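# Stack the N1 well plate onto the K1 plate

## Task

Pick up the 96-well plate sitting in plate nest N1 and set it on top of the plate already in stack rack K1 so the two are fully nested, with the upper plate's A1 well directly above the lower plate's A1 well (A1 is at each plate's clipped corner). The bottom plate has to remain flat in K1. The stack has to stay put by itself, with no gripper holding it, and the robot must release the plate and pull away afterwards.

## Robot and tools

Robot: two 7-joint FR3-style arms, left_arm and right_arm, each carrying a Robotiq 140 mm two-finger gripper and a wrist camera. Either arm may do the job; the idle one can be parked out of the way. Root link poses in the scene frame: left_arm at (+0.011, +0.327, 0) m, quat_wxyz (+0.999, 0, 0, -0.045); right_arm at (+0.041, -0.304, 0) m, quat_wxyz (+1.000, 0, 0, +0.010).

Scene frame: origin on the table surface midway between the arms, +z up, +x pointing out across the table, left_arm on the +y side. The arm names do not correspond to image left/right.

execute_actions takes "actions", a list holding zero or one item, plus optional "pictures" (boolean). An empty list just reports the current state. A motion item is {"rows": [...], "steps": n} with 1 to 15 rows and steps up to 15 (default 15); each step lasts 1/30 s, one row per step, and the final row repeats to fill remaining steps. A wait item is {"steps": n} with n up to 300, counted from the previous result, and sends nothing new. A refused call moves nothing.

Each row is one flat list of 20 numbers covering both arms, always all 20: left_arm's 7 joint targets, then its gripper position, force_limit, speed; then the same 10 for right_arm. Joint numbers are absolute target angles in radians, in the column order printed by Joint positions: waist -2.744..2.744, shoulder -1.784..1.784, upper arm roll -2.901..2.901, elbow -3.042..-0.152, forearm roll -2.807..2.807, wrist pitch 0.544..4.517, wrist roll -3.016..3.016. True ends may differ by up to 0.018 rad. A target more than 0.018 rad beyond a stated end, and farther out than the joint's last reported angle, gets the call refused; a target past the real end is clipped there, and a "joint sent to its limit" line may appear (possibly about an earlier, still-running action). Absence of that line does not prove there is more room.

The three gripper numbers are each in [-1, 1]. position: +1 fully open (140 mm), about -0.8 where the pads touch, -1 means close until blocked. force_limit: squeeze strength, roughly 14 N at -1, 60 N at 0, 107 N at +1. speed: pad closing rate, roughly 30, 140, 250 mm/s at -1, 0, +1. To leave a gripper unchanged, repeat its previous three values; a 0 is a real command, not "no change".

Gripping: send -1 and confirm object_status 2. Status codes: 0 moving, 1 blocked while opening, 2 blocked while closing, 3 reached the commanded position or pads met (thin items may still be held). Stopped fingers stay until the position value changes by at least 0.01 or the object shifts or slips, after which they continue toward the commanded position. While status is 2, a new force_limit only applies with a changed position, so to squeeze harder raise force_limit and switch between -1 and -0.98. position_measured is in counts (3 open, 230 pads together), not millimetres.

Gripper geometry: fingers point along the gripper's +z and open/close along its y. end_effector_position is the spot between the closed pads; fingertips extend about 33 mm past it when closed and 9 mm when wide open. Closing pushes the tips roughly 24 mm farther from the arm, so keep that much clearance above surfaces before closing.

Motion limits: per step, each joint's command is held within a lead of its measured angle: 0.248 rad for waist, shoulder, upper arm roll and elbow, 0.677 for forearm roll, 0.715 for wrist pitch, 1.54 for wrist roll. If the commanded joints would place the gripper more than 70 mm from where it is, all targets are scaled back. Distant targets therefore take several calls. Between calls the arms keep heading for the last row sent until everything has nearly stopped or a step is HELD.

Results: the state line lists, per arm, end_effector_position (m) and end_effector_quat_wxyz in the shared scene frame; the printed position drifts from the truth, more at long reach. Joint positions and Joint velocities give one block per arm (rad, rad/s). "joint command not followed" means a clearance check altered or blocked joint targets on some steps, the rest of the row was still applied. HELD marks steps where your row was partly or wholly not sent.

Safety: a joint torque reaching its load limit (85 N m for the first four joints, 11 N m for forearm roll, wrist pitch and wrist roll) or an external force of 85 N on the arm, tool or held load (its weight included) stops that arm for 10 s and cancels the rest of the call. Holding loads warms motors; a MOTOR HOT line warns, and an OVER-TEMPERATURE FAULT brakes the arm until it cools. Avoid arm-to-arm contact, hard presses, slams, dropping the plate, and pushing anything off the table, which ends the scene. Brief external tugs on held parts or nudges to loose objects can happen. Smooth, economical motion is preferred.

zoom_image: {"camera": "cam_left_wrist" or "cam_right_wrist", "region": [x0, y0, x1, y1]} in pixels of that camera's latest 504x504 image, origin top-left, region no larger than 504x504; returns an enlarged view. Both cameras are fisheye (cam_left_wrist fx 329.42, fy 330.408, cx 249.094, cy 247.358; cam_right_wrist fx 325.644, fy 326.621, cx 250.333, cy 247.717; D=[-0.03,0,0,0]; theta_max_deg 66.394). Their real mounting can differ from the URDF optical frame by about 51 mm and 29 degrees.

read_manual: optional "section" (only "licences"); returns licence text and moves nothing.

finished_scene: {"scene": n} with the current scene number; irreversible, grades the scene and reports success. Call it only after the plate is released and the gripper has backed away.

Each tool is called after "Call:" as a command line: name --argument value for each argument, lists and objects as JSON in quotes; but a table of rows of numbers goes row by row, as --pt "numbers of a row", without its own name.

## Session

Call:
execute_actions --actions '[]'

Scene clock: 0.00 s of 8400.00 s.
left_arm: end_effector_position=(+0.6126, +0.1192, +0.1901) position_measured=3 object_status=3 end_effector_quat_wxyz=(+0.028, -0.400, +0.908, +0.120) | right_arm: end_effector_position=(+0.5990, -0.2898, +0.4144) position_measured=3 object_status=3 end_effector_quat_wxyz=(-0.009, +0.930, -0.367, +0.001)
Joint positions: left_arm=[-0.288  0.426 -0.057 -1.546  0.231  1.82   0.235] | right_arm=[-0.008  0.003  0.004 -1.565  0.016  1.578 -0.802]
Joint velocities: left_arm=[-0.001  0.001  0.     0.001  0.001  0.    -0.001] | right_arm=[ 0.     0.    -0.     0.    -0.001  0.    -0.   ]

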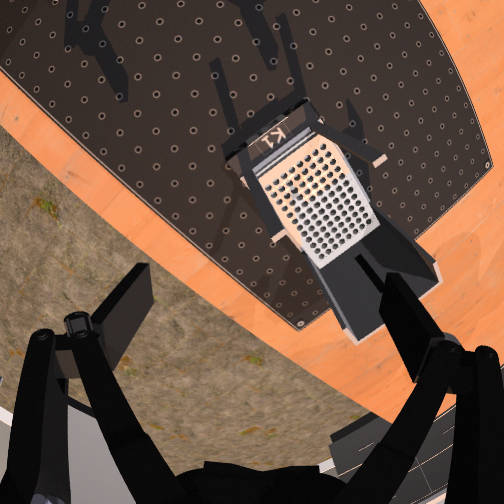

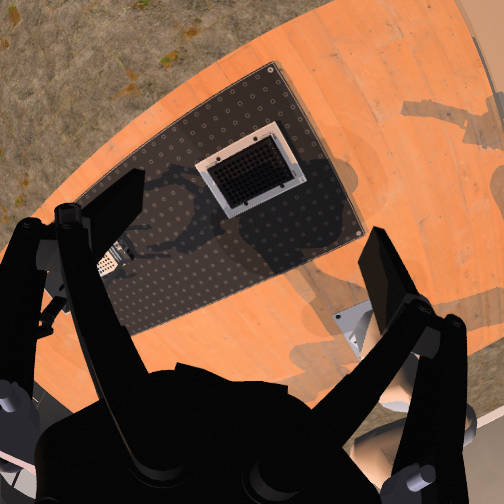

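Call:
zoom_image --camera "cam_left_wrist" --region '[200, 60, 480, 360]'

Call:
zoom_image --camera "cam_right_wrist" --region '[170, 90, 330, 240]'

Region (200, 60, 480, 360) of cam_left_wrist's 504x504 image, scaled by 1.680, with more detail than that image has; it fills the left 470 columns of this view, and the rest is white.

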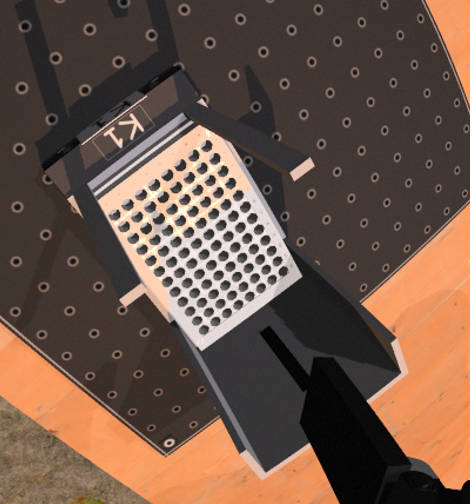

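Region (170, 90, 330, 240) of cam_right_wrist's 504x504 image, scaled by 3.150, with more detail than that image has; it fills the top 472 rows of this view, and the rest is white.

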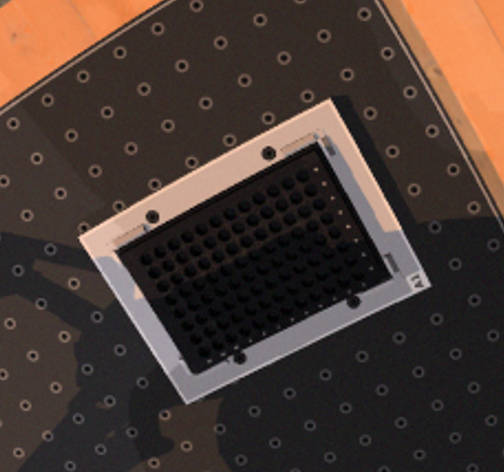

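Call:
zoom_image --camera "cam_left_wrist" --region '[230, 100, 400, 280]'

Call:
zoom_image --camera "cam_right_wrist" --region '[230, 115, 320, 215]'

Region (230, 100, 400, 280) of cam_left_wrist's 504x504 image, scaled by 2.800, with more detail than that image has.

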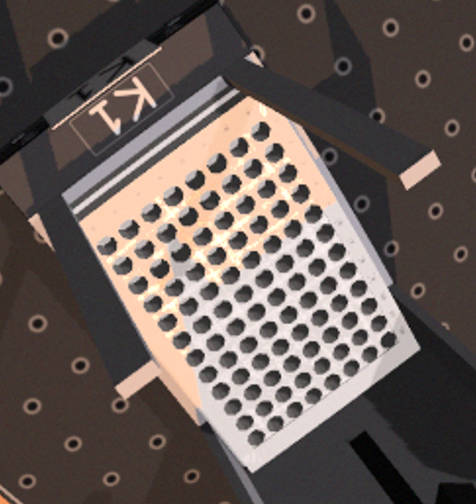

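Region (230, 115, 320, 215) of cam_right_wrist's 504x504 image, scaled by 5.040, with more detail than that image has; it fills the left 454 columns of this view, and the rest is white.

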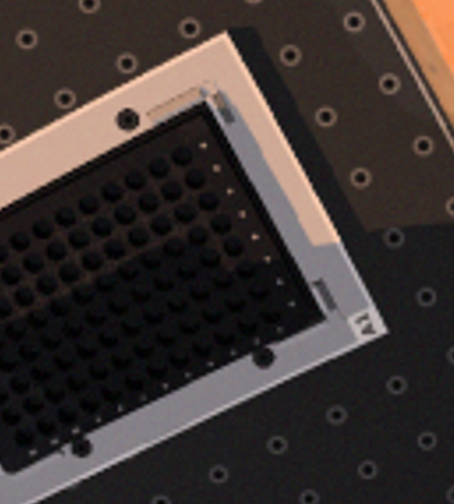

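Call:
execute_actions --actions '[{"rows": [[-0.281,0.405,-0.054,-1.562,0.219,1.822,0.217,1,0,0, 0.001,-0.003,0.004,-1.593,0.015,1.600,-0.752,1,0,0],[-0.268,0.362,-0.048,-1.593,0.196,1.826,0.181,1,0,0, 0.019,-0.014,0.003,-1.648,0.014,1.642,-0.653,1,0,0],[-0.248,0.298,-0.040,-1.640,0.162,1.832,0.127,1,0,0, 0.046,-0.032,0.003,-1.732,0.011,1.707,-0.504,1,0,0],[-0.156,0.0,0,-1.860,0,1.860,-0.126,1,0,0, 0.1706,-0.1123,0,-2.1201,0,2.0078,0.19,1,0,0]], "steps": 15}]' --pictures false

Call:
execute_actions --actions '[{"steps": 30}]'

Scene clock: 120.50 s of 8400.00 s.
left_arm: end_effector_position=(+0.5628, +0.1989, +0.3145) position_measured=3 object_status=3 end_effector_quat_wxyz=(+0.013, -0.623, +0.782, -0.005) | right_arm: end_effector_position=(+0.5315, -0.2059, +0.2420) position_measured=3 object_status=3 end_effector_quat_wxyz=(+0.022, +0.809, -0.588, -0.024)
Joint positions: left_arm=[-0.151 -0.013  0.006 -1.844  0.015  1.855 -0.014] | right_arm=[ 0.169 -0.099  0.005 -2.112  0.005  1.948 -0.122]
Joint velocities: left_arm=[-0.031  0.013 -0.045 -0.105 -0.1    0.028 -0.349] | right_arm=[ 0.002 -0.039 -0.022 -0.144 -0.01   0.314  1.011]
Steps of this call (steps 1 to 90: nothing new was sent; then 117.00 s passed at rest; steps 91 to 105: all 15 steps of this action). Readings (joint positions | what the end effector reports):
91: left_arm=[-0.287 0.424 -0.057 -1.550 0.229 1.820 0.234] | right_arm=[-0.007 0.001 0.004 -1.570 0.016 1.581 -0.798] | left_arm position_measured=3 object_status=3 | right_arm position_measured=3 object_status=3
92: left_arm=[-0.285 0.414 -0.057 -1.563 0.223 1.821 0.230] | right_arm=[-0.003 -0.006 0.002 -1.588 0.016 1.591 -0.786] | left_arm position_measured=3 object_status=3 | right_arm position_measured=3 object_status=3
94: left_arm=[-0.268 0.349 -0.055 -1.638 0.179 1.830 0.199] | right_arm=[0.030 -0.034 -0.009 -1.674 0.013 1.651 -0.703] | left_arm position_measured=3 object_status=3 | right_arm position_measured=3 object_status=3
98: left_arm=[-0.190 0.144 -0.017 -1.800 0.079 1.838 0.107] | right_arm=[0.127 -0.096 -0.001 -1.896 0.010 1.811 -0.456] | left_arm position_measured=3 object_status=3 | right_arm position_measured=3 object_status=3
105: the state above

Scene clock: 121.50 s of 8400.00 s.
left_arm: end_effector_position=(+0.5560, +0.1915, +0.3000) position_measured=3 object_status=3 end_effector_quat_wxyz=(-0.001, +0.660, -0.751, -0.002) | right_arm: end_effector_position=(+0.5484, -0.2045, +0.2504) position_measured=3 object_status=3 end_effector_quat_wxyz=(-0.000, +0.713, -0.701, -0.002)
Joint positions: left_arm=[-0.155  0.001  0.001 -1.859  0.003  1.857 -0.116] | right_arm=[ 0.169 -0.111  0.002 -2.118  0.004  2.004  0.173]
Joint velocities: left_arm=[ 0.     0.     0.001  0.    -0.     0.    -0.015] | right_arm=[-0.    -0.001  0.001 -0.     0.     0.     0.038]
Steps of this call (steps 1 to 30: the robot went on to your last target). Readings (joint positions | what the end effector reports):
1: left_arm=[-0.152 -0.011 0.005 -1.847 0.013 1.855 -0.025] | right_arm=[0.169 -0.100 0.004 -2.116 0.005 1.958 -0.090] | left_arm position_measured=3 object_status=3 | right_arm position_measured=3 object_status=3
2: left_arm=[-0.153 -0.009 0.003 -1.851 0.010 1.856 -0.035] | right_arm=[0.169 -0.103 0.003 -2.117 0.005 1.966 -0.061] | left_arm position_measured=3 object_status=3 | right_arm position_measured=3 object_status=3
4: left_arm=[-0.154 -0.003 0.002 -1.856 0.007 1.856 -0.052] | right_arm=[0.169 -0.108 0.002 -2.117 0.005 1.979 -0.013] | left_arm position_measured=3 object_status=3 | right_arm position_measured=3 object_status=3
8: left_arm=[-0.155 0.001 0.001 -1.859 0.005 1.856 -0.076] | right_arm=[0.169 -0.111 0.002 -2.117 0.005 1.993 0.057] | left_arm position_measured=3 object_status=3 | right_arm position_measured=3 object_status=3
30: the state above

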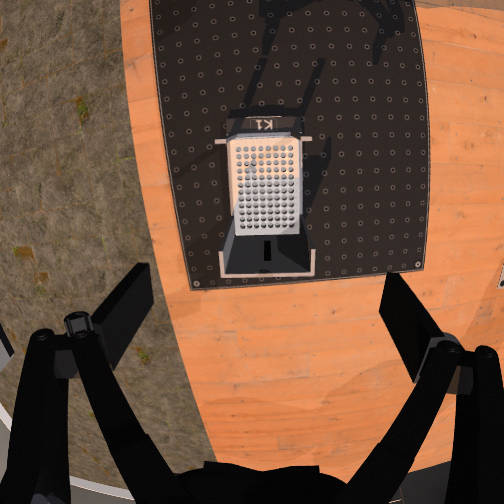

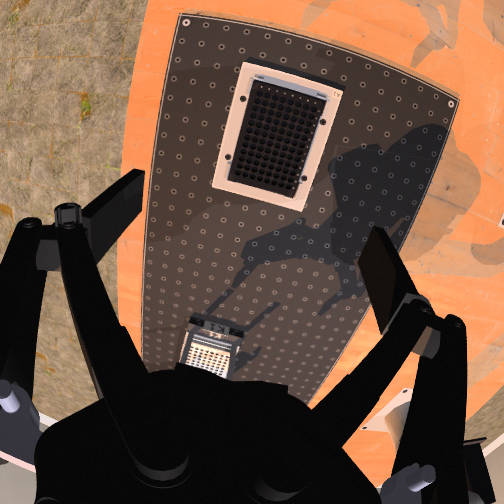

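Call:
zoom_image --camera "cam_left_wrist" --region '[180, 100, 360, 290]'

Call:
zoom_image --camera "cam_right_wrist" --region '[190, 50, 360, 220]'

Region (180, 100, 360, 290) of cam_left_wrist's 504x504 image, scaled by 2.653, with more detail than that image has; it fills the left 477 columns of this view, and the rest is white.

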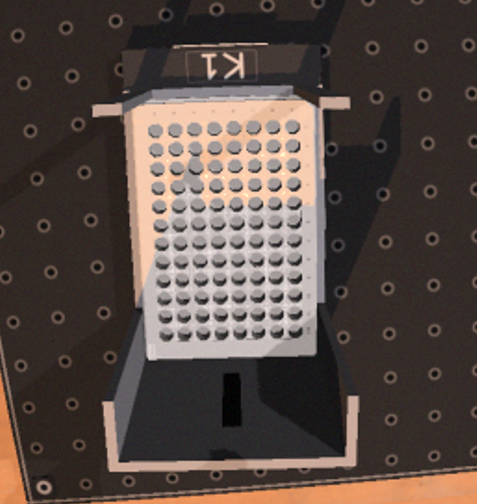

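Region (190, 50, 360, 220) of cam_right_wrist's 504x504 image, scaled by 2.965, with more detail than that image has.

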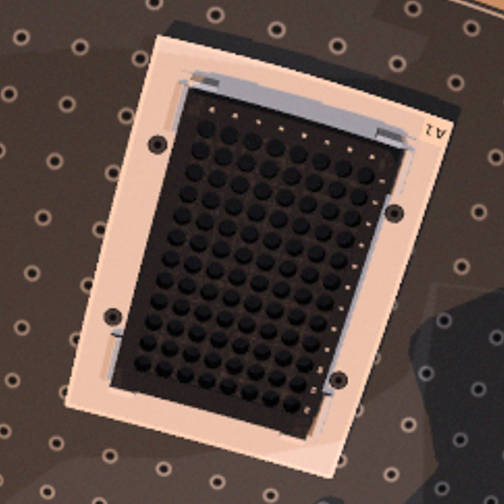

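Call:
execute_actions --actions '[{"rows": [[-0.161,0.009,0,-1.851,0,1.858,-0.15,0.48,0,0, 0.161,-0.108,0,-2.119,0.008,2.005,0.14,1,0,0],[-0.161,0.009,0,-1.851,0,1.858,-0.18,0.48,0,0, 0.161,-0.108,0,-2.119,0.008,2.005,0.09,1,0,0],[-0.178,0.034,0,-1.828,0,1.860,-0.21,0.48,0,0, 0.137,-0.099,0,-2.124,0.030,2.007,0.04,1,0,0],[-0.178,0.034,0,-1.828,0,1.860,-0.24,0.48,0,0, 0.137,-0.099,0,-2.124,0.030,2.007,-0.01,1,0,0],[-0.206,0.074,0,-1.790,0,1.862,-0.28,0.48,0,0, 0.098,-0.085,0,-2.131,0.067,2.009,-0.06,1,0,0],[-0.206,0.074,0,-1.790,0,1.862,-0.31,0.48,0,0, 0.098,-0.085,0,-2.131,0.067,2.009,-0.11,1,0,0],[-0.243,0.127,0,-1.739,0,1.865,-0.35,0.48,0,0, 0.045,-0.066,0,-2.140,0.116,2.012,-0.16,1,0,0],[-0.243,0.127,0,-1.739,0,1.865,-0.38,0.48,0,0, 0.045,-0.066,0,-2.140,0.116,2.012,-0.21,1,0,0],[-0.289,0.192,0,-1.677,0,1.868,-0.42,0.48,0,0, -0.018,-0.043,0,-2.151,0.175,2.016,-0.26,1,0,0],[-0.289,0.192,0,-1.677,0,1.868,-0.45,0.48,0,0, -0.018,-0.043,0,-2.151,0.175,2.016,-0.31,1,0,0],[-0.340,0.265,0,-1.608,0,1.872,-0.49,0.48,0,0, -0.089,-0.016,0,-2.164,0.242,2.021,-0.36,1,0,0],[-0.340,0.265,0,-1.608,0,1.872,-0.52,0.48,0,0, -0.089,-0.016,0,-2.164,0.242,2.021,-0.41,1,0,0],[-0.395,0.344,0,-1.533,0,1.876,-0.56,0.48,0,0, -0.167,0.012,0,-2.177,0.314,2.025,-0.46,1,0,0],[-0.395,0.344,0,-1.533,0,1.876,-0.59,0.48,0,0, -0.167,0.012,0,-2.177,0.314,2.025,-0.51,1,0,0],[-0.450,0.423,0,-1.458,0,1.880,-0.62,0.48,0,0, -0.244,0.040,0,-2.191,0.386,2.030,-0.56,1,0,0]], "steps": 15}]' --pictures false

Call:
execute_actions --actions '[{"rows": [[-0.450,0.423,0,-1.458,0,1.880,-0.65,0.48,0,0, -0.244,0.040,0,-2.191,0.386,2.030,-0.61,1,0,0],[-0.505,0.502,0,-1.383,0,1.884,-0.68,0.48,0,0, -0.322,0.068,0,-2.204,0.459,2.034,-0.66,1,0,0],[-0.505,0.502,0,-1.383,0,1.884,-0.71,0.48,0,0, -0.322,0.068,0,-2.204,0.459,2.034,-0.70,1,0,0],[-0.556,0.575,0,-1.314,0,1.888,-0.74,0.48,0,0, -0.393,0.095,0,-2.217,0.525,2.039,-0.74,1,0,0],[-0.556,0.575,0,-1.314,0,1.888,-0.772,0.48,0,0, -0.393,0.095,0,-2.217,0.525,2.039,-0.783,1,0,0],[-0.602,0.640,0,-1.252,0,1.891,-0.772,0.48,0,0, -0.456,0.118,0,-2.228,0.585,2.043,-0.783,1,0,0],[-0.602,0.640,0,-1.252,0,1.891,-0.772,0.48,0,0, -0.456,0.118,0,-2.228,0.585,2.043,-0.783,1,0,0],[-0.639,0.693,0,-1.201,0,1.894,-0.772,0.48,0,0, -0.509,0.137,0,-2.237,0.634,2.046,-0.783,1,0,0],[-0.639,0.693,0,-1.201,0,1.894,-0.772,0.48,0,0, -0.509,0.137,0,-2.237,0.634,2.046,-0.783,1,0,0],[-0.667,0.733,0,-1.163,0,1.896,-0.772,0.48,0,0, -0.548,0.151,0,-2.244,0.670,2.048,-0.783,1,0,0],[-0.667,0.733,0,-1.163,0,1.896,-0.772,0.48,0,0, -0.548,0.151,0,-2.244,0.670,2.048,-0.783,1,0,0],[-0.684,0.757,0,-1.140,0,1.898,-0.772,0.48,0,0, -0.572,0.160,0,-2.249,0.692,2.050,-0.783,1,0,0],[-0.684,0.757,0,-1.140,0,1.898,-0.772,0.48,0,0, -0.572,0.160,0,-2.249,0.692,2.050,-0.783,1,0,0],[-0.690,0.7656,0,-1.1321,-0.003,1.9005,-0.772,0.48,0,0, -0.58,0.163,0,-2.25,0.7,2.05,-0.783,1,0,0]], "steps": 15}]' --pictures false

Call:
execute_actions --actions '[{"steps": 24}]'

Scene clock: 242.00 s of 8400.00 s.
left_arm: end_effector_position=(+0.5993, +0.0481, +0.2582) position_measured=68 object_status=0 end_effector_quat_wxyz=(-0.002, +0.678, -0.735, -0.001) | right_arm: end_effector_position=(+0.5350, -0.2954, +0.1797) position_measured=3 object_status=3 end_effector_quat_wxyz=(-0.045, +0.687, -0.715, -0.126)
Joint positions: left_arm=[-0.359  0.298  0.006 -1.571  0.003  1.869 -0.363] | right_arm=[-0.137  0.     0.006 -2.168  0.256  2.018 -0.2  ]
Joint velocities: left_arm=[-0.705  1.029 -0.03   0.942  0.     0.074 -0.575] | right_arm=[-1.21   0.448  0.003 -0.208  1.075  0.063 -1.174]
Steps of this call (steps 1 to 15: the robot went on to your last target; steps 16 to 90: nothing new was sent; then 117.00 s passed at rest; steps 91 to 105: all 15 steps of this action). Readings (joint positions | what the end effector reports):
91: left_arm=[-0.155 0.002 0.001 -1.857 0.003 1.857 -0.122] | right_arm=[0.169 -0.111 0.002 -2.118 0.004 2.005 0.182] | left_arm position_measured=3 object_status=0 | right_arm position_measured=3 object_status=3
92: left_arm=[-0.156 0.003 0.001 -1.856 0.003 1.857 -0.127] | right_arm=[0.167 -0.111 0.002 -2.118 0.004 2.005 0.174] | left_arm position_measured=8 object_status=0 | right_arm position_measured=3 object_status=3
94: left_arm=[-0.164 0.015 0.002 -1.842 0.003 1.857 -0.144] | right_arm=[0.155 -0.108 0.003 -2.119 0.013 2.005 0.145] | left_arm position_measured=24 object_status=0 | right_arm position_measured=3 object_status=3
98: left_arm=[-0.208 0.082 0.006 -1.774 0.003 1.860 -0.207] | right_arm=[0.090 -0.085 0.006 -2.129 0.065 2.007 0.049] | left_arm position_measured=54 object_status=0 | right_arm position_measured=3 object_status=3
105: the state above

Scene clock: 242.50 s of 8400.00 s.
left_arm: end_effector_position=(+0.5422, -0.1992, +0.1366) position_measured=68 object_status=3 end_effector_quat_wxyz=(+0.002, +0.661, -0.751, -0.010) | right_arm: end_effector_position=(+0.5087, -0.4182, +0.1074) position_measured=3 object_status=3 end_effector_quat_wxyz=(+0.222, -0.558, +0.771, +0.214)
Joint positions: left_arm=[-0.684  0.752 -0.006 -1.159  0.001  1.892 -0.653] | right_arm=[-0.568  0.16  -0.006 -2.246  0.66   2.044 -0.654]
Joint velocities: left_arm=[-0.317  0.358 -0.065  0.227 -0.023  0.023 -0.374] | right_arm=[-0.226  0.082 -0.    -0.044  0.303  0.025 -0.408]
Steps of this call (steps 1 to 15: all 15 steps of this action). Readings (joint positions | what the end effector reports):
1: left_arm=[-0.382 0.333 0.005 -1.539 0.003 1.870 -0.387] | right_arm=[-0.173 0.015 0.003 -2.175 0.287 2.020 -0.241] | left_arm position_measured=68 object_status=3 | right_arm position_measured=3 object_status=3
2: left_arm=[-0.406 0.367 0.005 -1.508 0.003 1.872 -0.408] | right_arm=[-0.214 0.029 0.004 -2.182 0.323 2.022 -0.282] | left_arm position_measured=68 object_status=3 | right_arm position_measured=3 object_status=3
4: left_arm=[-0.454 0.435 0.004 -1.444 0.003 1.875 -0.452] | right_arm=[-0.291 0.058 0.003 -2.196 0.392 2.026 -0.366] | left_arm position_measured=68 object_status=3 | right_arm position_measured=3 object_status=3
8: left_arm=[-0.547 0.569 0.003 -1.319 0.003 1.881 -0.534] | right_arm=[-0.429 0.109 -0.002 -2.220 0.519 2.034 -0.511] | left_arm position_measured=68 object_status=3 | right_arm position_measured=3 object_status=3
15: the state above

Scene clock: 243.30 s of 8400.00 s.
left_arm: end_effector_position=(+0.5478, -0.2057, +0.1393) position_measured=68 object_status=3 end_effector_quat_wxyz=(+0.000, +0.699, -0.715, -0.001) | right_arm: end_effector_position=(+0.5140, -0.4173, +0.1089) position_measured=3 object_status=3 end_effector_quat_wxyz=(+0.247, -0.587, +0.744, +0.202)
Joint positions: left_arm=[-0.69   0.765 -0.001 -1.134 -0.     1.897 -0.758] | right_arm=[-0.579  0.163 -0.002 -2.248  0.696  2.047 -0.769]
Joint velocities: left_arm=[ 0.001 -0.    -0.001 -0.001 -0.002 -0.001 -0.028] | right_arm=[-0.001 -0.001  0.    -0.     0.001 -0.001 -0.029]
Steps of this call (steps 1 to 24: the robot went on to your last target). Readings (joint positions | what the end effector reports):
1: left_arm=[-0.693 0.762 -0.008 -1.153 0.001 1.893 -0.664] | right_arm=[-0.573 0.162 -0.006 -2.247 0.668 2.045 -0.666] | left_arm position_measured=68 object_status=3 | right_arm position_measured=3 object_status=3
2: left_arm=[-0.698 0.768 -0.009 -1.149 0.000 1.893 -0.675] | right_arm=[-0.576 0.163 -0.006 -2.248 0.675 2.045 -0.678] | left_arm position_measured=68 object_status=3 | right_arm position_measured=3 object_status=3
4: left_arm=[-0.700 0.771 -0.008 -1.143 -0.000 1.894 -0.693] | right_arm=[-0.579 0.163 -0.005 -2.248 0.684 2.046 -0.698] | left_arm position_measured=68 object_status=3 | right_arm position_measured=3 object_status=3
8: left_arm=[-0.694 0.768 -0.003 -1.136 -0.000 1.896 -0.719] | right_arm=[-0.579 0.163 -0.003 -2.248 0.692 2.046 -0.726] | left_arm position_measured=68 object_status=3 | right_arm position_measured=3 object_status=3
24: the state above

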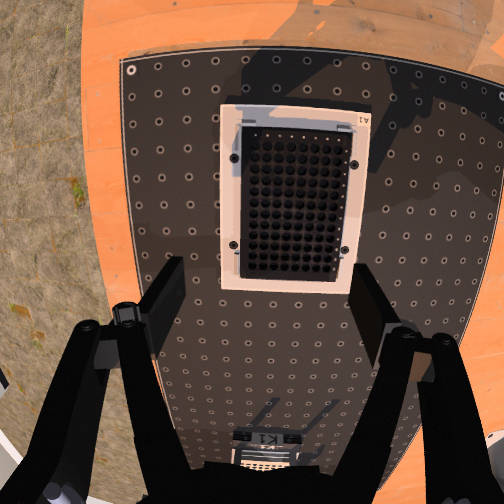

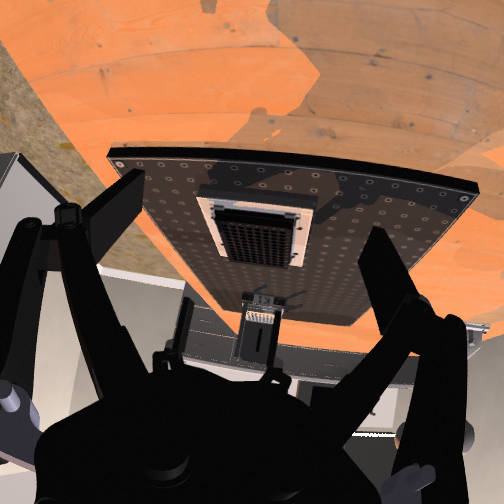

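Call:
zoom_image --camera "cam_left_wrist" --region '[160, 90, 390, 320]'

Call:
zoom_image --camera "cam_right_wrist" --region '[150, 180, 350, 380]'

Region (160, 90, 390, 320) of cam_left_wrist's 504x504 image, scaled by 2.191, with more detail than that image has.

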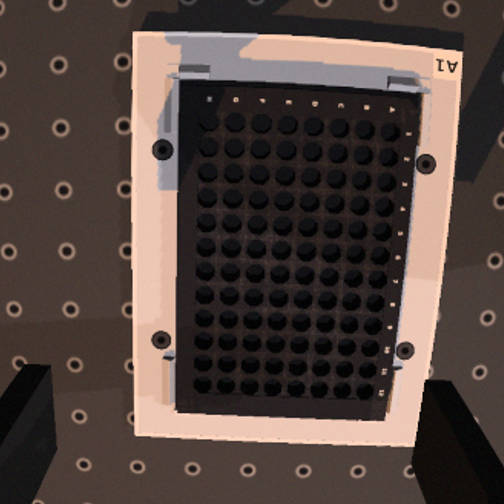

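Region (150, 180, 350, 380) of cam_right_wrist's 504x504 image, scaled by 2.520, with more detail than that image has.

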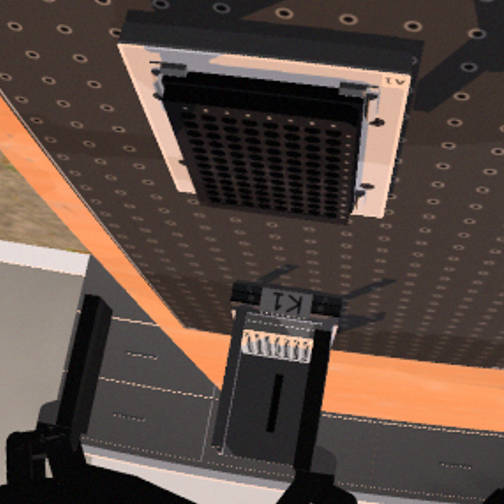

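Call:
execute_actions --actions '[{"rows": [[-0.6907,0.7655,0,-1.1343,-0.003,1.904,-0.785,0.48,0,0, -0.58,0.163,0,-2.25,0.7,2.05,-0.783,1,0,0],[-0.6929,0.7668,0,-1.1353,-0.003,1.913,-0.80,0.48,0,0, -0.58,0.163,0,-2.25,0.7,2.05,-0.783,1,0,0],[-0.6964,0.7691,0,-1.1370,-0.003,1.925,-0.80,0.48,0,0, -0.58,0.163,0,-2.25,0.7,2.05,-0.783,1,0,0],[-0.7009,0.7722,0,-1.1392,-0.003,1.934,-0.80,0.48,0,0, -0.58,0.163,0,-2.25,0.7,2.05,-0.783,1,0,0],[-0.7061,0.7760,0,-1.1420,-0.003,1.944,-0.80,0.48,0,0, -0.58,0.163,0,-2.25,0.7,2.05,-0.783,1,0,0],[-0.7118,0.7805,0,-1.1453,-0.003,1.954,-0.80,0.48,0,0, -0.58,0.163,0,-2.25,0.7,2.05,-0.783,1,0,0],[-0.7174,0.7856,0,-1.1490,-0.003,1.965,-0.80,0.48,0,0, -0.58,0.163,0,-2.25,0.7,2.05,-0.783,1,0,0],[-0.7226,0.7910,0,-1.1529,-0.003,1.975,-0.80,0.48,0,0, -0.58,0.163,0,-2.25,0.7,2.05,-0.783,1,0,0],[-0.7271,0.7968,0,-1.1571,-0.003,1.985,-0.80,0.48,0,0, -0.58,0.163,0,-2.25,0.7,2.05,-0.783,1,0,0],[-0.7306,0.8027,0,-1.1614,-0.003,1.995,-0.80,0.48,0,0, -0.58,0.163,0,-2.25,0.7,2.05,-0.783,1,0,0],[-0.7328,0.8085,0,-1.1657,-0.003,2.004,-0.80,0.48,0,0, -0.58,0.163,0,-2.25,0.7,2.05,-0.783,1,0,0],[-0.7335,0.8143,0,-1.1699,-0.003,2.012,-0.80,0.48,0,0, -0.58,0.163,0,-2.25,0.7,2.05,-0.783,1,0,0],[-0.7335,0.8197,0,-1.1738,-0.003,2.019,-0.80,0.48,0,0, -0.58,0.163,0,-2.25,0.7,2.05,-0.783,1,0,0],[-0.7335,0.8248,0,-1.1775,-0.003,2.025,-0.80,0.48,0,0, -0.58,0.163,0,-2.25,0.7,2.05,-0.783,1,0,0],[-0.7335,0.8293,0,-1.1808,-0.003,2.029,-0.80,0.48,0,0, -0.58,0.163,0,-2.25,0.7,2.05,-0.783,1,0,0]], "steps": 15}]' --pictures false

Call:
execute_actions --actions '[{"rows": [[-0.7335,0.8331,0,-1.1836,-0.003,2.031,-0.80,0.48,0,0, -0.58,0.163,0,-2.25,0.7,2.05,-0.783,1,0,0],[-0.7335,0.8362,0,-1.1860,-0.003,2.032,-0.80,0.48,0,0, -0.58,0.163,0,-2.25,0.7,2.05,-0.783,1,0,0],[-0.7335,0.8385,0,-1.1880,-0.003,2.032,-0.80,0.48,0,0, -0.58,0.163,0,-2.25,0.7,2.05,-0.783,1,0,0],[-0.7335,0.8398,0,-1.1895,-0.003,2.032,-0.80,0.48,0,0, -0.58,0.163,0,-2.25,0.7,2.05,-0.783,1,0,0],[-0.7335,0.8403,0,-1.1903,-0.003,2.032,-0.80,0.48,0,0, -0.58,0.163,0,-2.25,0.7,2.05,-0.783,1,0,0]], "steps": 15}]'

Scene clock: 341.70 s of 8400.00 s.
left_arm: end_effector_position=(+0.5273, -0.2333, +0.0924) position_measured=68 object_status=3 end_effector_quat_wxyz=(+0.001, +0.694, -0.720, +0.003) | right_arm: end_effector_position=(+0.5141, -0.4173, +0.1090) position_measured=3 object_status=3 end_effector_quat_wxyz=(+0.248, -0.590, +0.742, +0.201)
Joint positions: left_arm=[-0.734  0.816 -0.001 -1.17  -0.     1.992 -0.788] | right_arm=[-0.579  0.163 -0.002 -2.248  0.696  2.047 -0.778]
Joint velocities: left_arm=[-0.037  0.192 -0.006 -0.127 -0.001  0.199 -0.018] | right_arm=[ 0.     0.    -0.001  0.001 -0.     0.     0.003]
Steps of this call (steps 1 to 30: the robot went on to your last target; steps 31 to 90: nothing new was sent; then 94.90 s passed at rest; steps 91 to 105: all 15 steps of this action). Readings (joint positions | what the end effector reports):
91: left_arm=[-0.690 0.765 -0.001 -1.134 -0.000 1.898 -0.767] | right_arm=[-0.579 0.163 -0.002 -2.248 0.696 2.047 -0.778] | left_arm position_measured=68 object_status=3 | right_arm position_measured=3 object_status=3
92: left_arm=[-0.690 0.766 -0.001 -1.134 -0.000 1.900 -0.769] | right_arm=[-0.579 0.163 -0.002 -2.248 0.696 2.047 -0.778] | left_arm position_measured=68 object_status=3 | right_arm position_measured=3 object_status=3
94: left_arm=[-0.692 0.766 -0.000 -1.134 -0.000 1.908 -0.774] | right_arm=[-0.579 0.163 -0.002 -2.248 0.696 2.047 -0.778] | left_arm position_measured=68 object_status=3 | right_arm position_measured=3 object_status=3
98: left_arm=[-0.706 0.775 0.001 -1.141 -0.000 1.935 -0.781] | right_arm=[-0.579 0.163 -0.002 -2.248 0.696 2.047 -0.778] | left_arm position_measured=68 object_status=3 | right_arm position_measured=3 object_status=3
105: the state above

Scene clock: 342.20 s of 8400.00 s.
left_arm: end_effector_position=(+0.5242, -0.2309, +0.0662) position_measured=68 object_status=3 end_effector_quat_wxyz=(+0.001, +0.695, -0.719, -0.002) | right_arm: end_effector_position=(+0.5141, -0.4173, +0.1090) position_measured=3 object_status=3 end_effector_quat_wxyz=(+0.248, -0.590, +0.742, +0.201)
Joint positions: left_arm=[-0.735  0.842 -0.001 -1.19  -0.     2.027 -0.793] | right_arm=[-0.579  0.163 -0.002 -2.248  0.696  2.047 -0.778]
Joint velocities: left_arm=[ 0.    -0.005  0.     0.001 -0.001  0.013 -0.002] | right_arm=[ 0.    -0.001 -0.     0.001  0.    -0.    -0.001]
Steps of this call (steps 1 to 15: all 15 steps of this action). Readings (joint positions | what the end effector reports):
1: left_arm=[-0.735 0.822 -0.001 -1.174 -0.000 1.999 -0.789] | right_arm=[-0.579 0.163 -0.002 -2.248 0.696 2.047 -0.778] | left_arm position_measured=68 object_status=3 | right_arm position_measured=3 object_status=3
2: left_arm=[-0.735 0.827 -0.001 -1.178 -0.000 2.004 -0.789] | right_arm=[-0.579 0.163 -0.002 -2.248 0.696 2.047 -0.778] | left_arm position_measured=68 object_status=3 | right_arm position_measured=3 object_status=3
4: left_arm=[-0.735 0.836 -0.001 -1.184 -0.000 2.012 -0.790] | right_arm=[-0.579 0.163 -0.002 -2.248 0.696 2.047 -0.778] | left_arm position_measured=68 object_status=3 | right_arm position_measured=3 object_status=3
8: left_arm=[-0.735 0.843 -0.001 -1.190 -0.000 2.020 -0.791] | right_arm=[-0.579 0.163 -0.002 -2.248 0.696 2.047 -0.778] | left_arm position_measured=68 object_status=3 | right_arm position_measured=3 object_status=3
15: the state above

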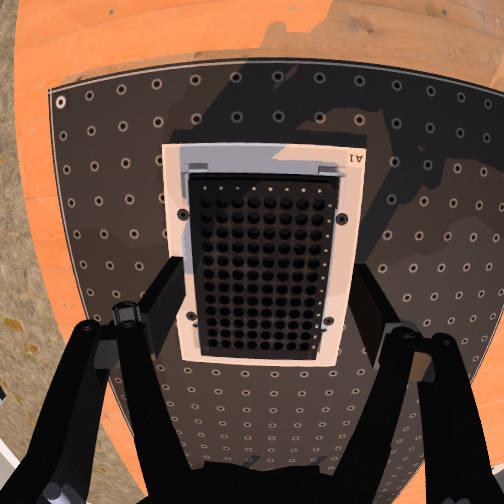

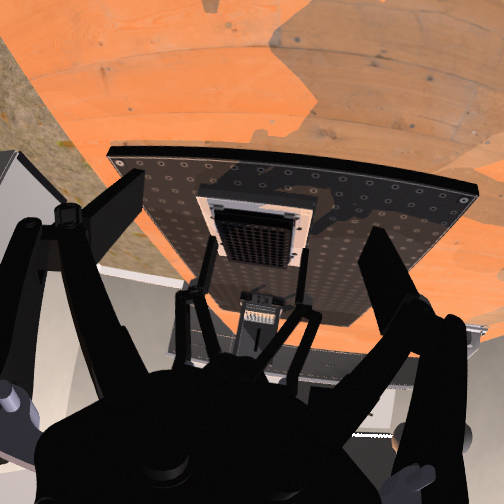

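Call:
execute_actions --actions '[]'

Call:
zoom_image --camera "cam_left_wrist" --region '[150, 140, 390, 380]'

Call:
zoom_image --camera "cam_right_wrist" --region '[185, 180, 325, 300]'

Scene clock: 347.67 s of 8400.00 s.
left_arm: end_effector_position=(+0.5247, -0.2314, +0.0665) position_measured=68 object_status=3 end_effector_quat_wxyz=(+0.001, +0.696, -0.718, -0.001) | right_arm: end_effector_position=(+0.5141, -0.4173, +0.1090) position_measured=3 object_status=3 end_effector_quat_wxyz=(+0.248, -0.590, +0.742, +0.201)
Joint positions: left_arm=[-0.735  0.842 -0.001 -1.19  -0.     2.029 -0.794] | right_arm=[-0.579  0.163 -0.002 -2.248  0.696  2.047 -0.778]
Joint velocities: left_arm=[-0.002  0.     0.001  0.001  0.    -0.    -0.   ] | right_arm=[ 0.    -0.001  0.001 -0.    -0.001  0.    -0.   ]
Steps of this call (steps 1 to 15: the robot went on to your last target; steps 16 to 90: nothing new was sent; then 2.47 s passed at rest). Readings (joint positions | what the end effector reports):
1: left_arm=[-0.735 0.842 -0.001 -1.190 -0.000 2.027 -0.793] | right_arm=[-0.579 0.163 -0.002 -2.248 0.696 2.047 -0.778] | left_arm position_measured=68 object_status=3 | right_arm position_measured=3 object_status=3
2: left_arm=[-0.735 0.842 -0.001 -1.190 -0.000 2.027 -0.793] | right_arm=[-0.579 0.163 -0.002 -2.248 0.696 2.047 -0.778] | left_arm position_measured=68 object_status=3 | right_arm position_measured=3 object_status=3
4: left_arm=[-0.735 0.842 -0.001 -1.190 -0.000 2.028 -0.793] | right_arm=[-0.579 0.163 -0.002 -2.248 0.696 2.047 -0.778] | left_arm position_measured=68 object_status=3 | right_arm position_measured=3 object_status=3
8: left_arm=[-0.735 0.842 -0.001 -1.190 -0.000 2.028 -0.793] | right_arm=[-0.579 0.163 -0.002 -2.248 0.696 2.047 -0.778] | left_arm position_measured=68 object_status=3 | right_arm position_measured=3 object_status=3
90: the state above
All arms were judged still, so your last target was given up. Only a new action makes them travel on or press farther. Fingers that are still opening or closing keep moving.

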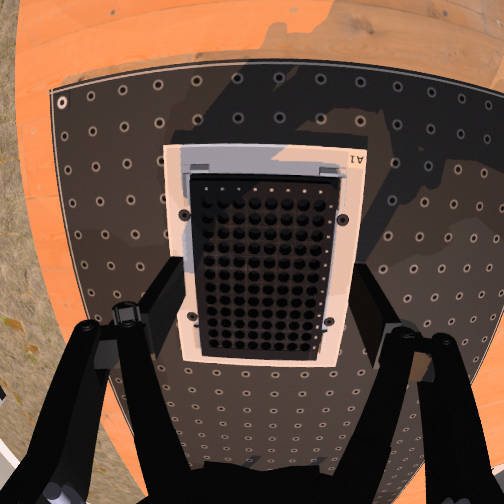

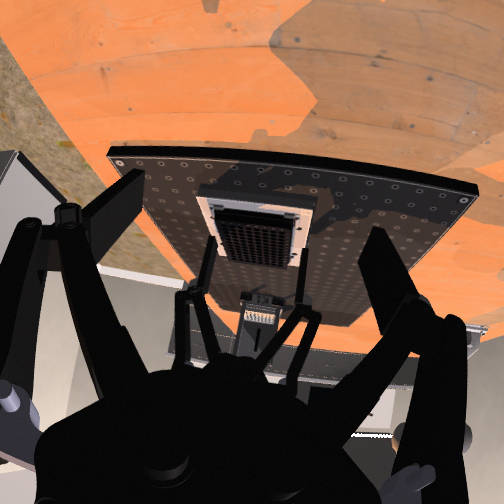

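Region (150, 140, 390, 380) of cam_left_wrist's 504x504 image, scaled by 2.100, with more detail than that image has.

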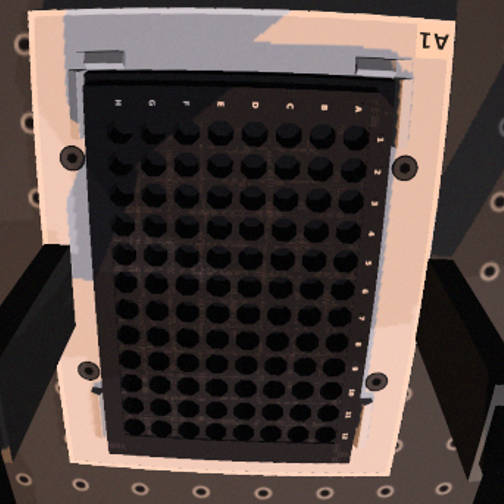

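Region (185, 180, 325, 300) of cam_right_wrist's 504x504 image, scaled by 3.600, with more detail than that image has; it fills the top 432 rows of this view, and the rest is white.

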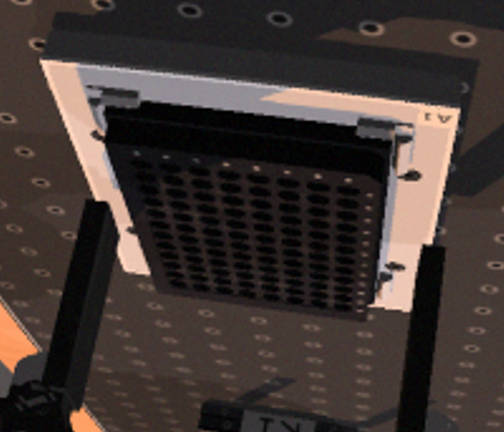

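Call:
zoom_image --camera "cam_right_wrist" --region '[195, 195, 260, 270]'

Call:
zoom_image --camera "cam_right_wrist" --region '[255, 200, 320, 275]'

Region (195, 195, 260, 270) of cam_right_wrist's 504x504 image, scaled by 6.720, with more detail than that image has; it fills the left 437 columns of this view, and the rest is white.

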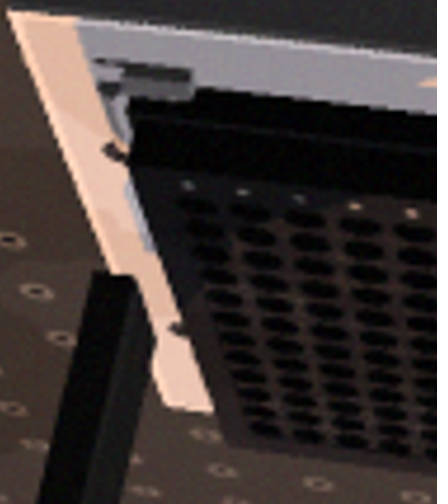

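Region (255, 200, 320, 275) of cam_right_wrist's 504x504 image, scaled by 6.720, with more detail than that image has; it fills the left 437 columns of this view, and the rest is white.

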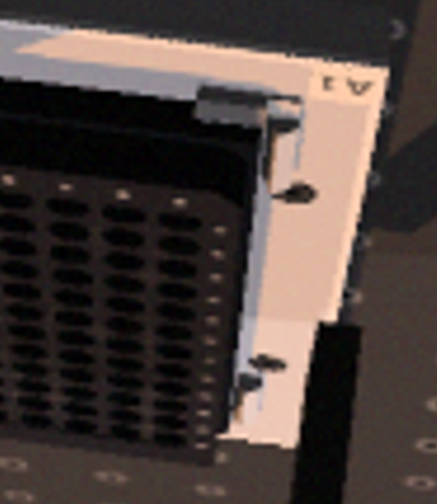

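Call:
execute_actions --actions '[{"rows": [[-0.7325,0.8430,0,-1.1875,-0.003,2.030,-0.815,0.48,0,0, -0.58,0.163,0,-2.25,0.7,2.05,-0.783,1,0,0],[-0.7315,0.8440,0,-1.1860,-0.003,2.030,-0.82,0.48,0,0, -0.58,0.163,0,-2.25,0.7,2.05,-0.783,1,0,0],[-0.7305,0.8450,0,-1.1845,-0.003,2.030,-0.82,0.48,0,0, -0.58,0.163,0,-2.25,0.7,2.05,-0.783,1,0,0],[-0.7295,0.8460,0,-1.1830,-0.003,2.030,-0.82,0.48,0,0, -0.58,0.163,0,-2.25,0.7,2.05,-0.783,1,0,0],[-0.7287,0.8468,0,-1.1815,-0.003,2.030,-0.82,0.48,0,0, -0.58,0.163,0,-2.25,0.7,2.05,-0.783,1,0,0],[-0.7280,0.8474,0,-1.1805,-0.003,2.030,-0.815,0.48,0,0, -0.58,0.163,0,-2.25,0.7,2.05,-0.783,1,0,0],[-0.7278,0.8478,0,-1.1798,-0.003,2.030,-0.811,0.48,0,0, -0.58,0.163,0,-2.25,0.7,2.05,-0.783,1,0,0]], "steps": 15}]'

Call:
zoom_image --camera "cam_left_wrist" --region '[150, 140, 390, 380]'

Scene clock: 445.80 s of 8400.00 s.
left_arm: end_effector_position=(+0.5294, -0.2298, +0.0666) position_measured=68 object_status=3 end_effector_quat_wxyz=(+0.001, +0.701, -0.713, +0.000) | right_arm: end_effector_position=(+0.5141, -0.4173, +0.1090) position_measured=3 object_status=3 end_effector_quat_wxyz=(+0.248, -0.590, +0.742, +0.201)
Joint positions: left_arm=[-0.729  0.846 -0.001 -1.182 -0.     2.029 -0.804] | right_arm=[-0.579  0.163 -0.002 -2.248  0.696  2.047 -0.778]
Joint velocities: left_arm=[-0.    -0.     0.001  0.002 -0.    -0.    -0.003] | right_arm=[-0.001 -0.    -0.001  0.001  0.001 -0.     0.   ]
Steps of this call (steps 1 to 90: nothing new was sent; then 94.63 s passed at rest; steps 91 to 105: all 15 steps of this action). Readings (joint positions | what the end effector reports):
91: left_arm=[-0.735 0.842 -0.001 -1.190 -0.000 2.029 -0.795] | right_arm=[-0.579 0.163 -0.002 -2.248 0.696 2.047 -0.778] | left_arm position_measured=68 object_status=3 | right_arm position_measured=3 object_status=3
92: left_arm=[-0.735 0.842 -0.001 -1.189 -0.000 2.029 -0.797] | right_arm=[-0.579 0.163 -0.002 -2.248 0.696 2.047 -0.778] | left_arm position_measured=68 object_status=3 | right_arm position_measured=3 object_status=3
94: left_arm=[-0.734 0.843 -0.001 -1.188 -0.000 2.029 -0.800] | right_arm=[-0.579 0.163 -0.002 -2.248 0.696 2.047 -0.778] | left_arm position_measured=68 object_status=3 | right_arm position_measured=3 object_status=3
98: left_arm=[-0.731 0.845 -0.001 -1.183 -0.000 2.029 -0.803] | right_arm=[-0.579 0.163 -0.002 -2.248 0.696 2.047 -0.778] | left_arm position_measured=68 object_status=3 | right_arm position_measured=3 object_status=3
105: the state above

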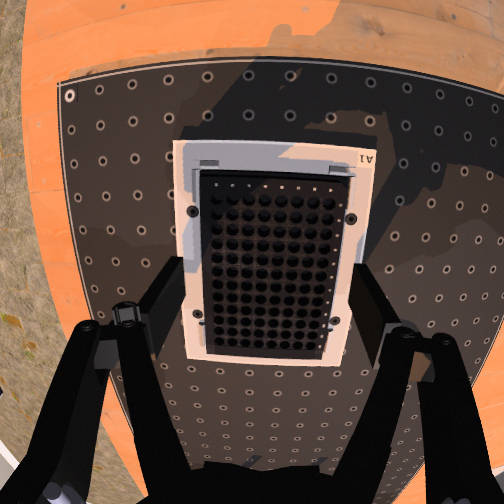

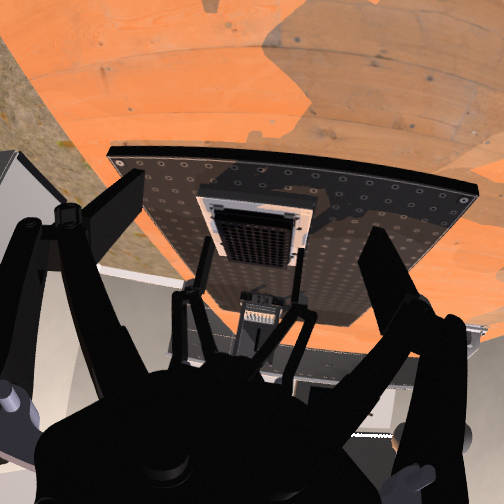

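Region (150, 140, 390, 380) of cam_left_wrist's 504x504 image, scaled by 2.100, with more detail than that image has.

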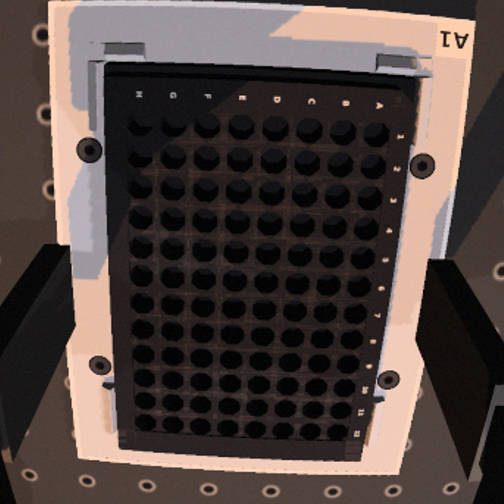

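Call:
execute_actions --actions '[{"rows": [[-0.7278,0.8478,0,-1.1798,-0.003,2.030,-0.811,-1,0,-0.6, -0.58,0.163,0,-2.25,0.7,2.05,-0.783,1,0,0]], "steps": 15}]' --pictures false

Call:
execute_actions --actions '[{"steps": 6}]'

Call:
zoom_image --camera "cam_right_wrist" --region '[195, 190, 320, 290]'

Call:
zoom_image --camera "cam_left_wrist" --region '[150, 140, 390, 380]'

Scene clock: 456.70 s of 8400.00 s.
left_arm: end_effector_position=(+0.5293, -0.2300, +0.0672) position_measured=111 object_status=0 end_effector_quat_wxyz=(+0.001, +0.702, -0.712, +0.000) | right_arm: end_effector_position=(+0.5141, -0.4173, +0.1090) position_measured=3 object_status=3 end_effector_quat_wxyz=(+0.248, -0.590, +0.742, +0.201)
Joint positions: left_arm=[-0.729  0.846 -0.001 -1.181 -0.001  2.028 -0.805] | right_arm=[-0.579  0.163 -0.002 -2.248  0.696  2.047 -0.778]
Joint velocities: left_arm=[ 0.     0.001 -0.001 -0.001  0.001 -0.     0.   ] | right_arm=[-0.     0.001 -0.001  0.001 -0.001 -0.001  0.001]
Steps of this call (steps 1 to 15: the robot went on to your last target; steps 16 to 90: nothing new was sent; then 7.40 s passed at rest; steps 91 to 105: all 15 steps of this action). Readings (joint positions | what the end effector reports):
91: left_arm=[-0.729 0.846 -0.001 -1.182 -0.000 2.029 -0.805] | right_arm=[-0.579 0.163 -0.002 -2.248 0.696 2.047 -0.778] | left_arm position_measured=68 object_status=0 | right_arm position_measured=3 object_status=3
92: left_arm=[-0.729 0.846 -0.001 -1.182 -0.000 2.029 -0.805] | right_arm=[-0.579 0.163 -0.002 -2.248 0.696 2.047 -0.778] | left_arm position_measured=71 object_status=0 | right_arm position_measured=3 object_status=3
94: left_arm=[-0.729 0.846 -0.001 -1.182 -0.000 2.029 -0.805] | right_arm=[-0.579 0.163 -0.002 -2.248 0.696 2.047 -0.778] | left_arm position_measured=79 object_status=0 | right_arm position_measured=3 object_status=3
98: left_arm=[-0.729 0.847 -0.001 -1.182 -0.000 2.029 -0.805] | right_arm=[-0.579 0.163 -0.002 -2.248 0.696 2.047 -0.778] | left_arm position_measured=95 object_status=0 | right_arm position_measured=3 object_status=3
105: the state above

Scene clock: 456.90 s of 8400.00 s.
left_arm: end_effector_position=(+0.5293, -0.2300, +0.0672) position_measured=111 object_status=2 end_effector_quat_wxyz=(+0.001, +0.702, -0.712, +0.000) | right_arm: end_effector_position=(+0.5141, -0.4173, +0.1090) position_measured=3 object_status=3 end_effector_quat_wxyz=(+0.248, -0.590, +0.742, +0.201)
Joint positions: left_arm=[-0.729  0.846 -0.001 -1.181 -0.001  2.028 -0.805] | right_arm=[-0.579  0.163 -0.002 -2.248  0.696  2.047 -0.778]
Joint velocities: left_arm=[ 0.001 -0.     0.002 -0.001  0.002 -0.001  0.001] | right_arm=[ 0.001 -0.     0.001  0.001  0.     0.    -0.001]
Steps of this call (steps 1 to 6: the robot went on to your last target). Readings (joint positions | what the end effector reports):
1: left_arm=[-0.729 0.846 -0.001 -1.181 -0.001 2.028 -0.805] | right_arm=[-0.579 0.163 -0.002 -2.248 0.696 2.047 -0.778] | left_arm position_measured=111 object_status=0 | right_arm position_measured=3 object_status=3
2: left_arm=[-0.729 0.846 -0.001 -1.181 -0.001 2.028 -0.805] | right_arm=[-0.579 0.163 -0.002 -2.248 0.696 2.047 -0.778] | left_arm position_measured=111 object_status=2 | right_arm position_measured=3 object_status=3
4: left_arm=[-0.729 0.846 -0.001 -1.181 -0.001 2.028 -0.805] | right_arm=[-0.579 0.163 -0.002 -2.248 0.696 2.047 -0.778] | left_arm position_measured=111 object_status=2 | right_arm position_measured=3 object_status=3
6: the state above

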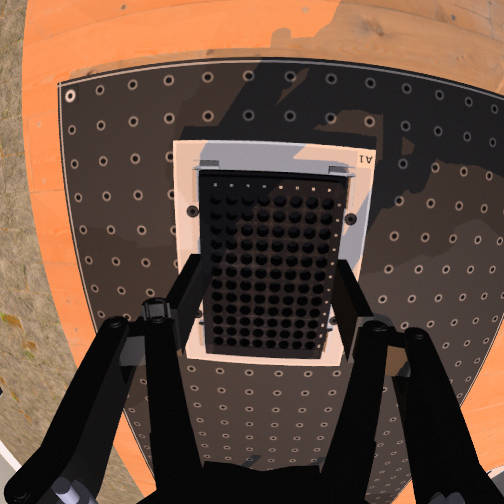

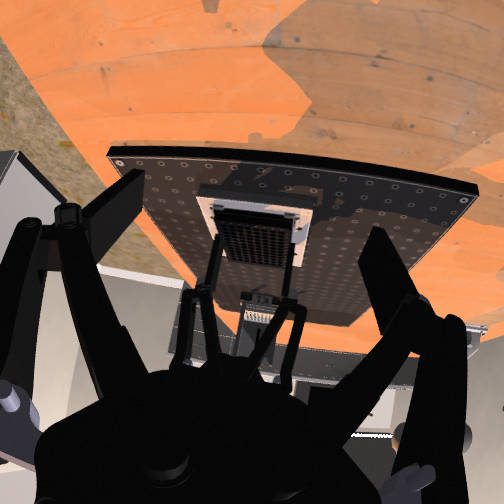

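Region (195, 190, 320, 290) of cam_right_wrist's 504x504 image, scaled by 4.032, with more detail than that image has; it fills the top 403 rows of this view, and the rest is white.

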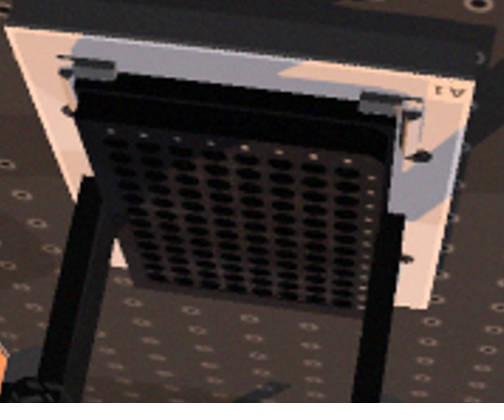

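Region (150, 140, 390, 380) of cam_left_wrist's 504x504 image, scaled by 2.100, with more detail than that image has.

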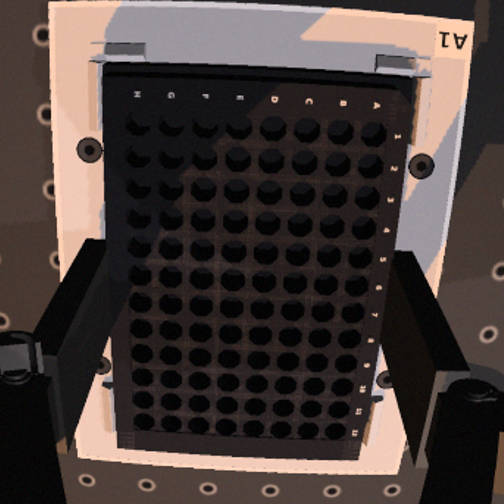

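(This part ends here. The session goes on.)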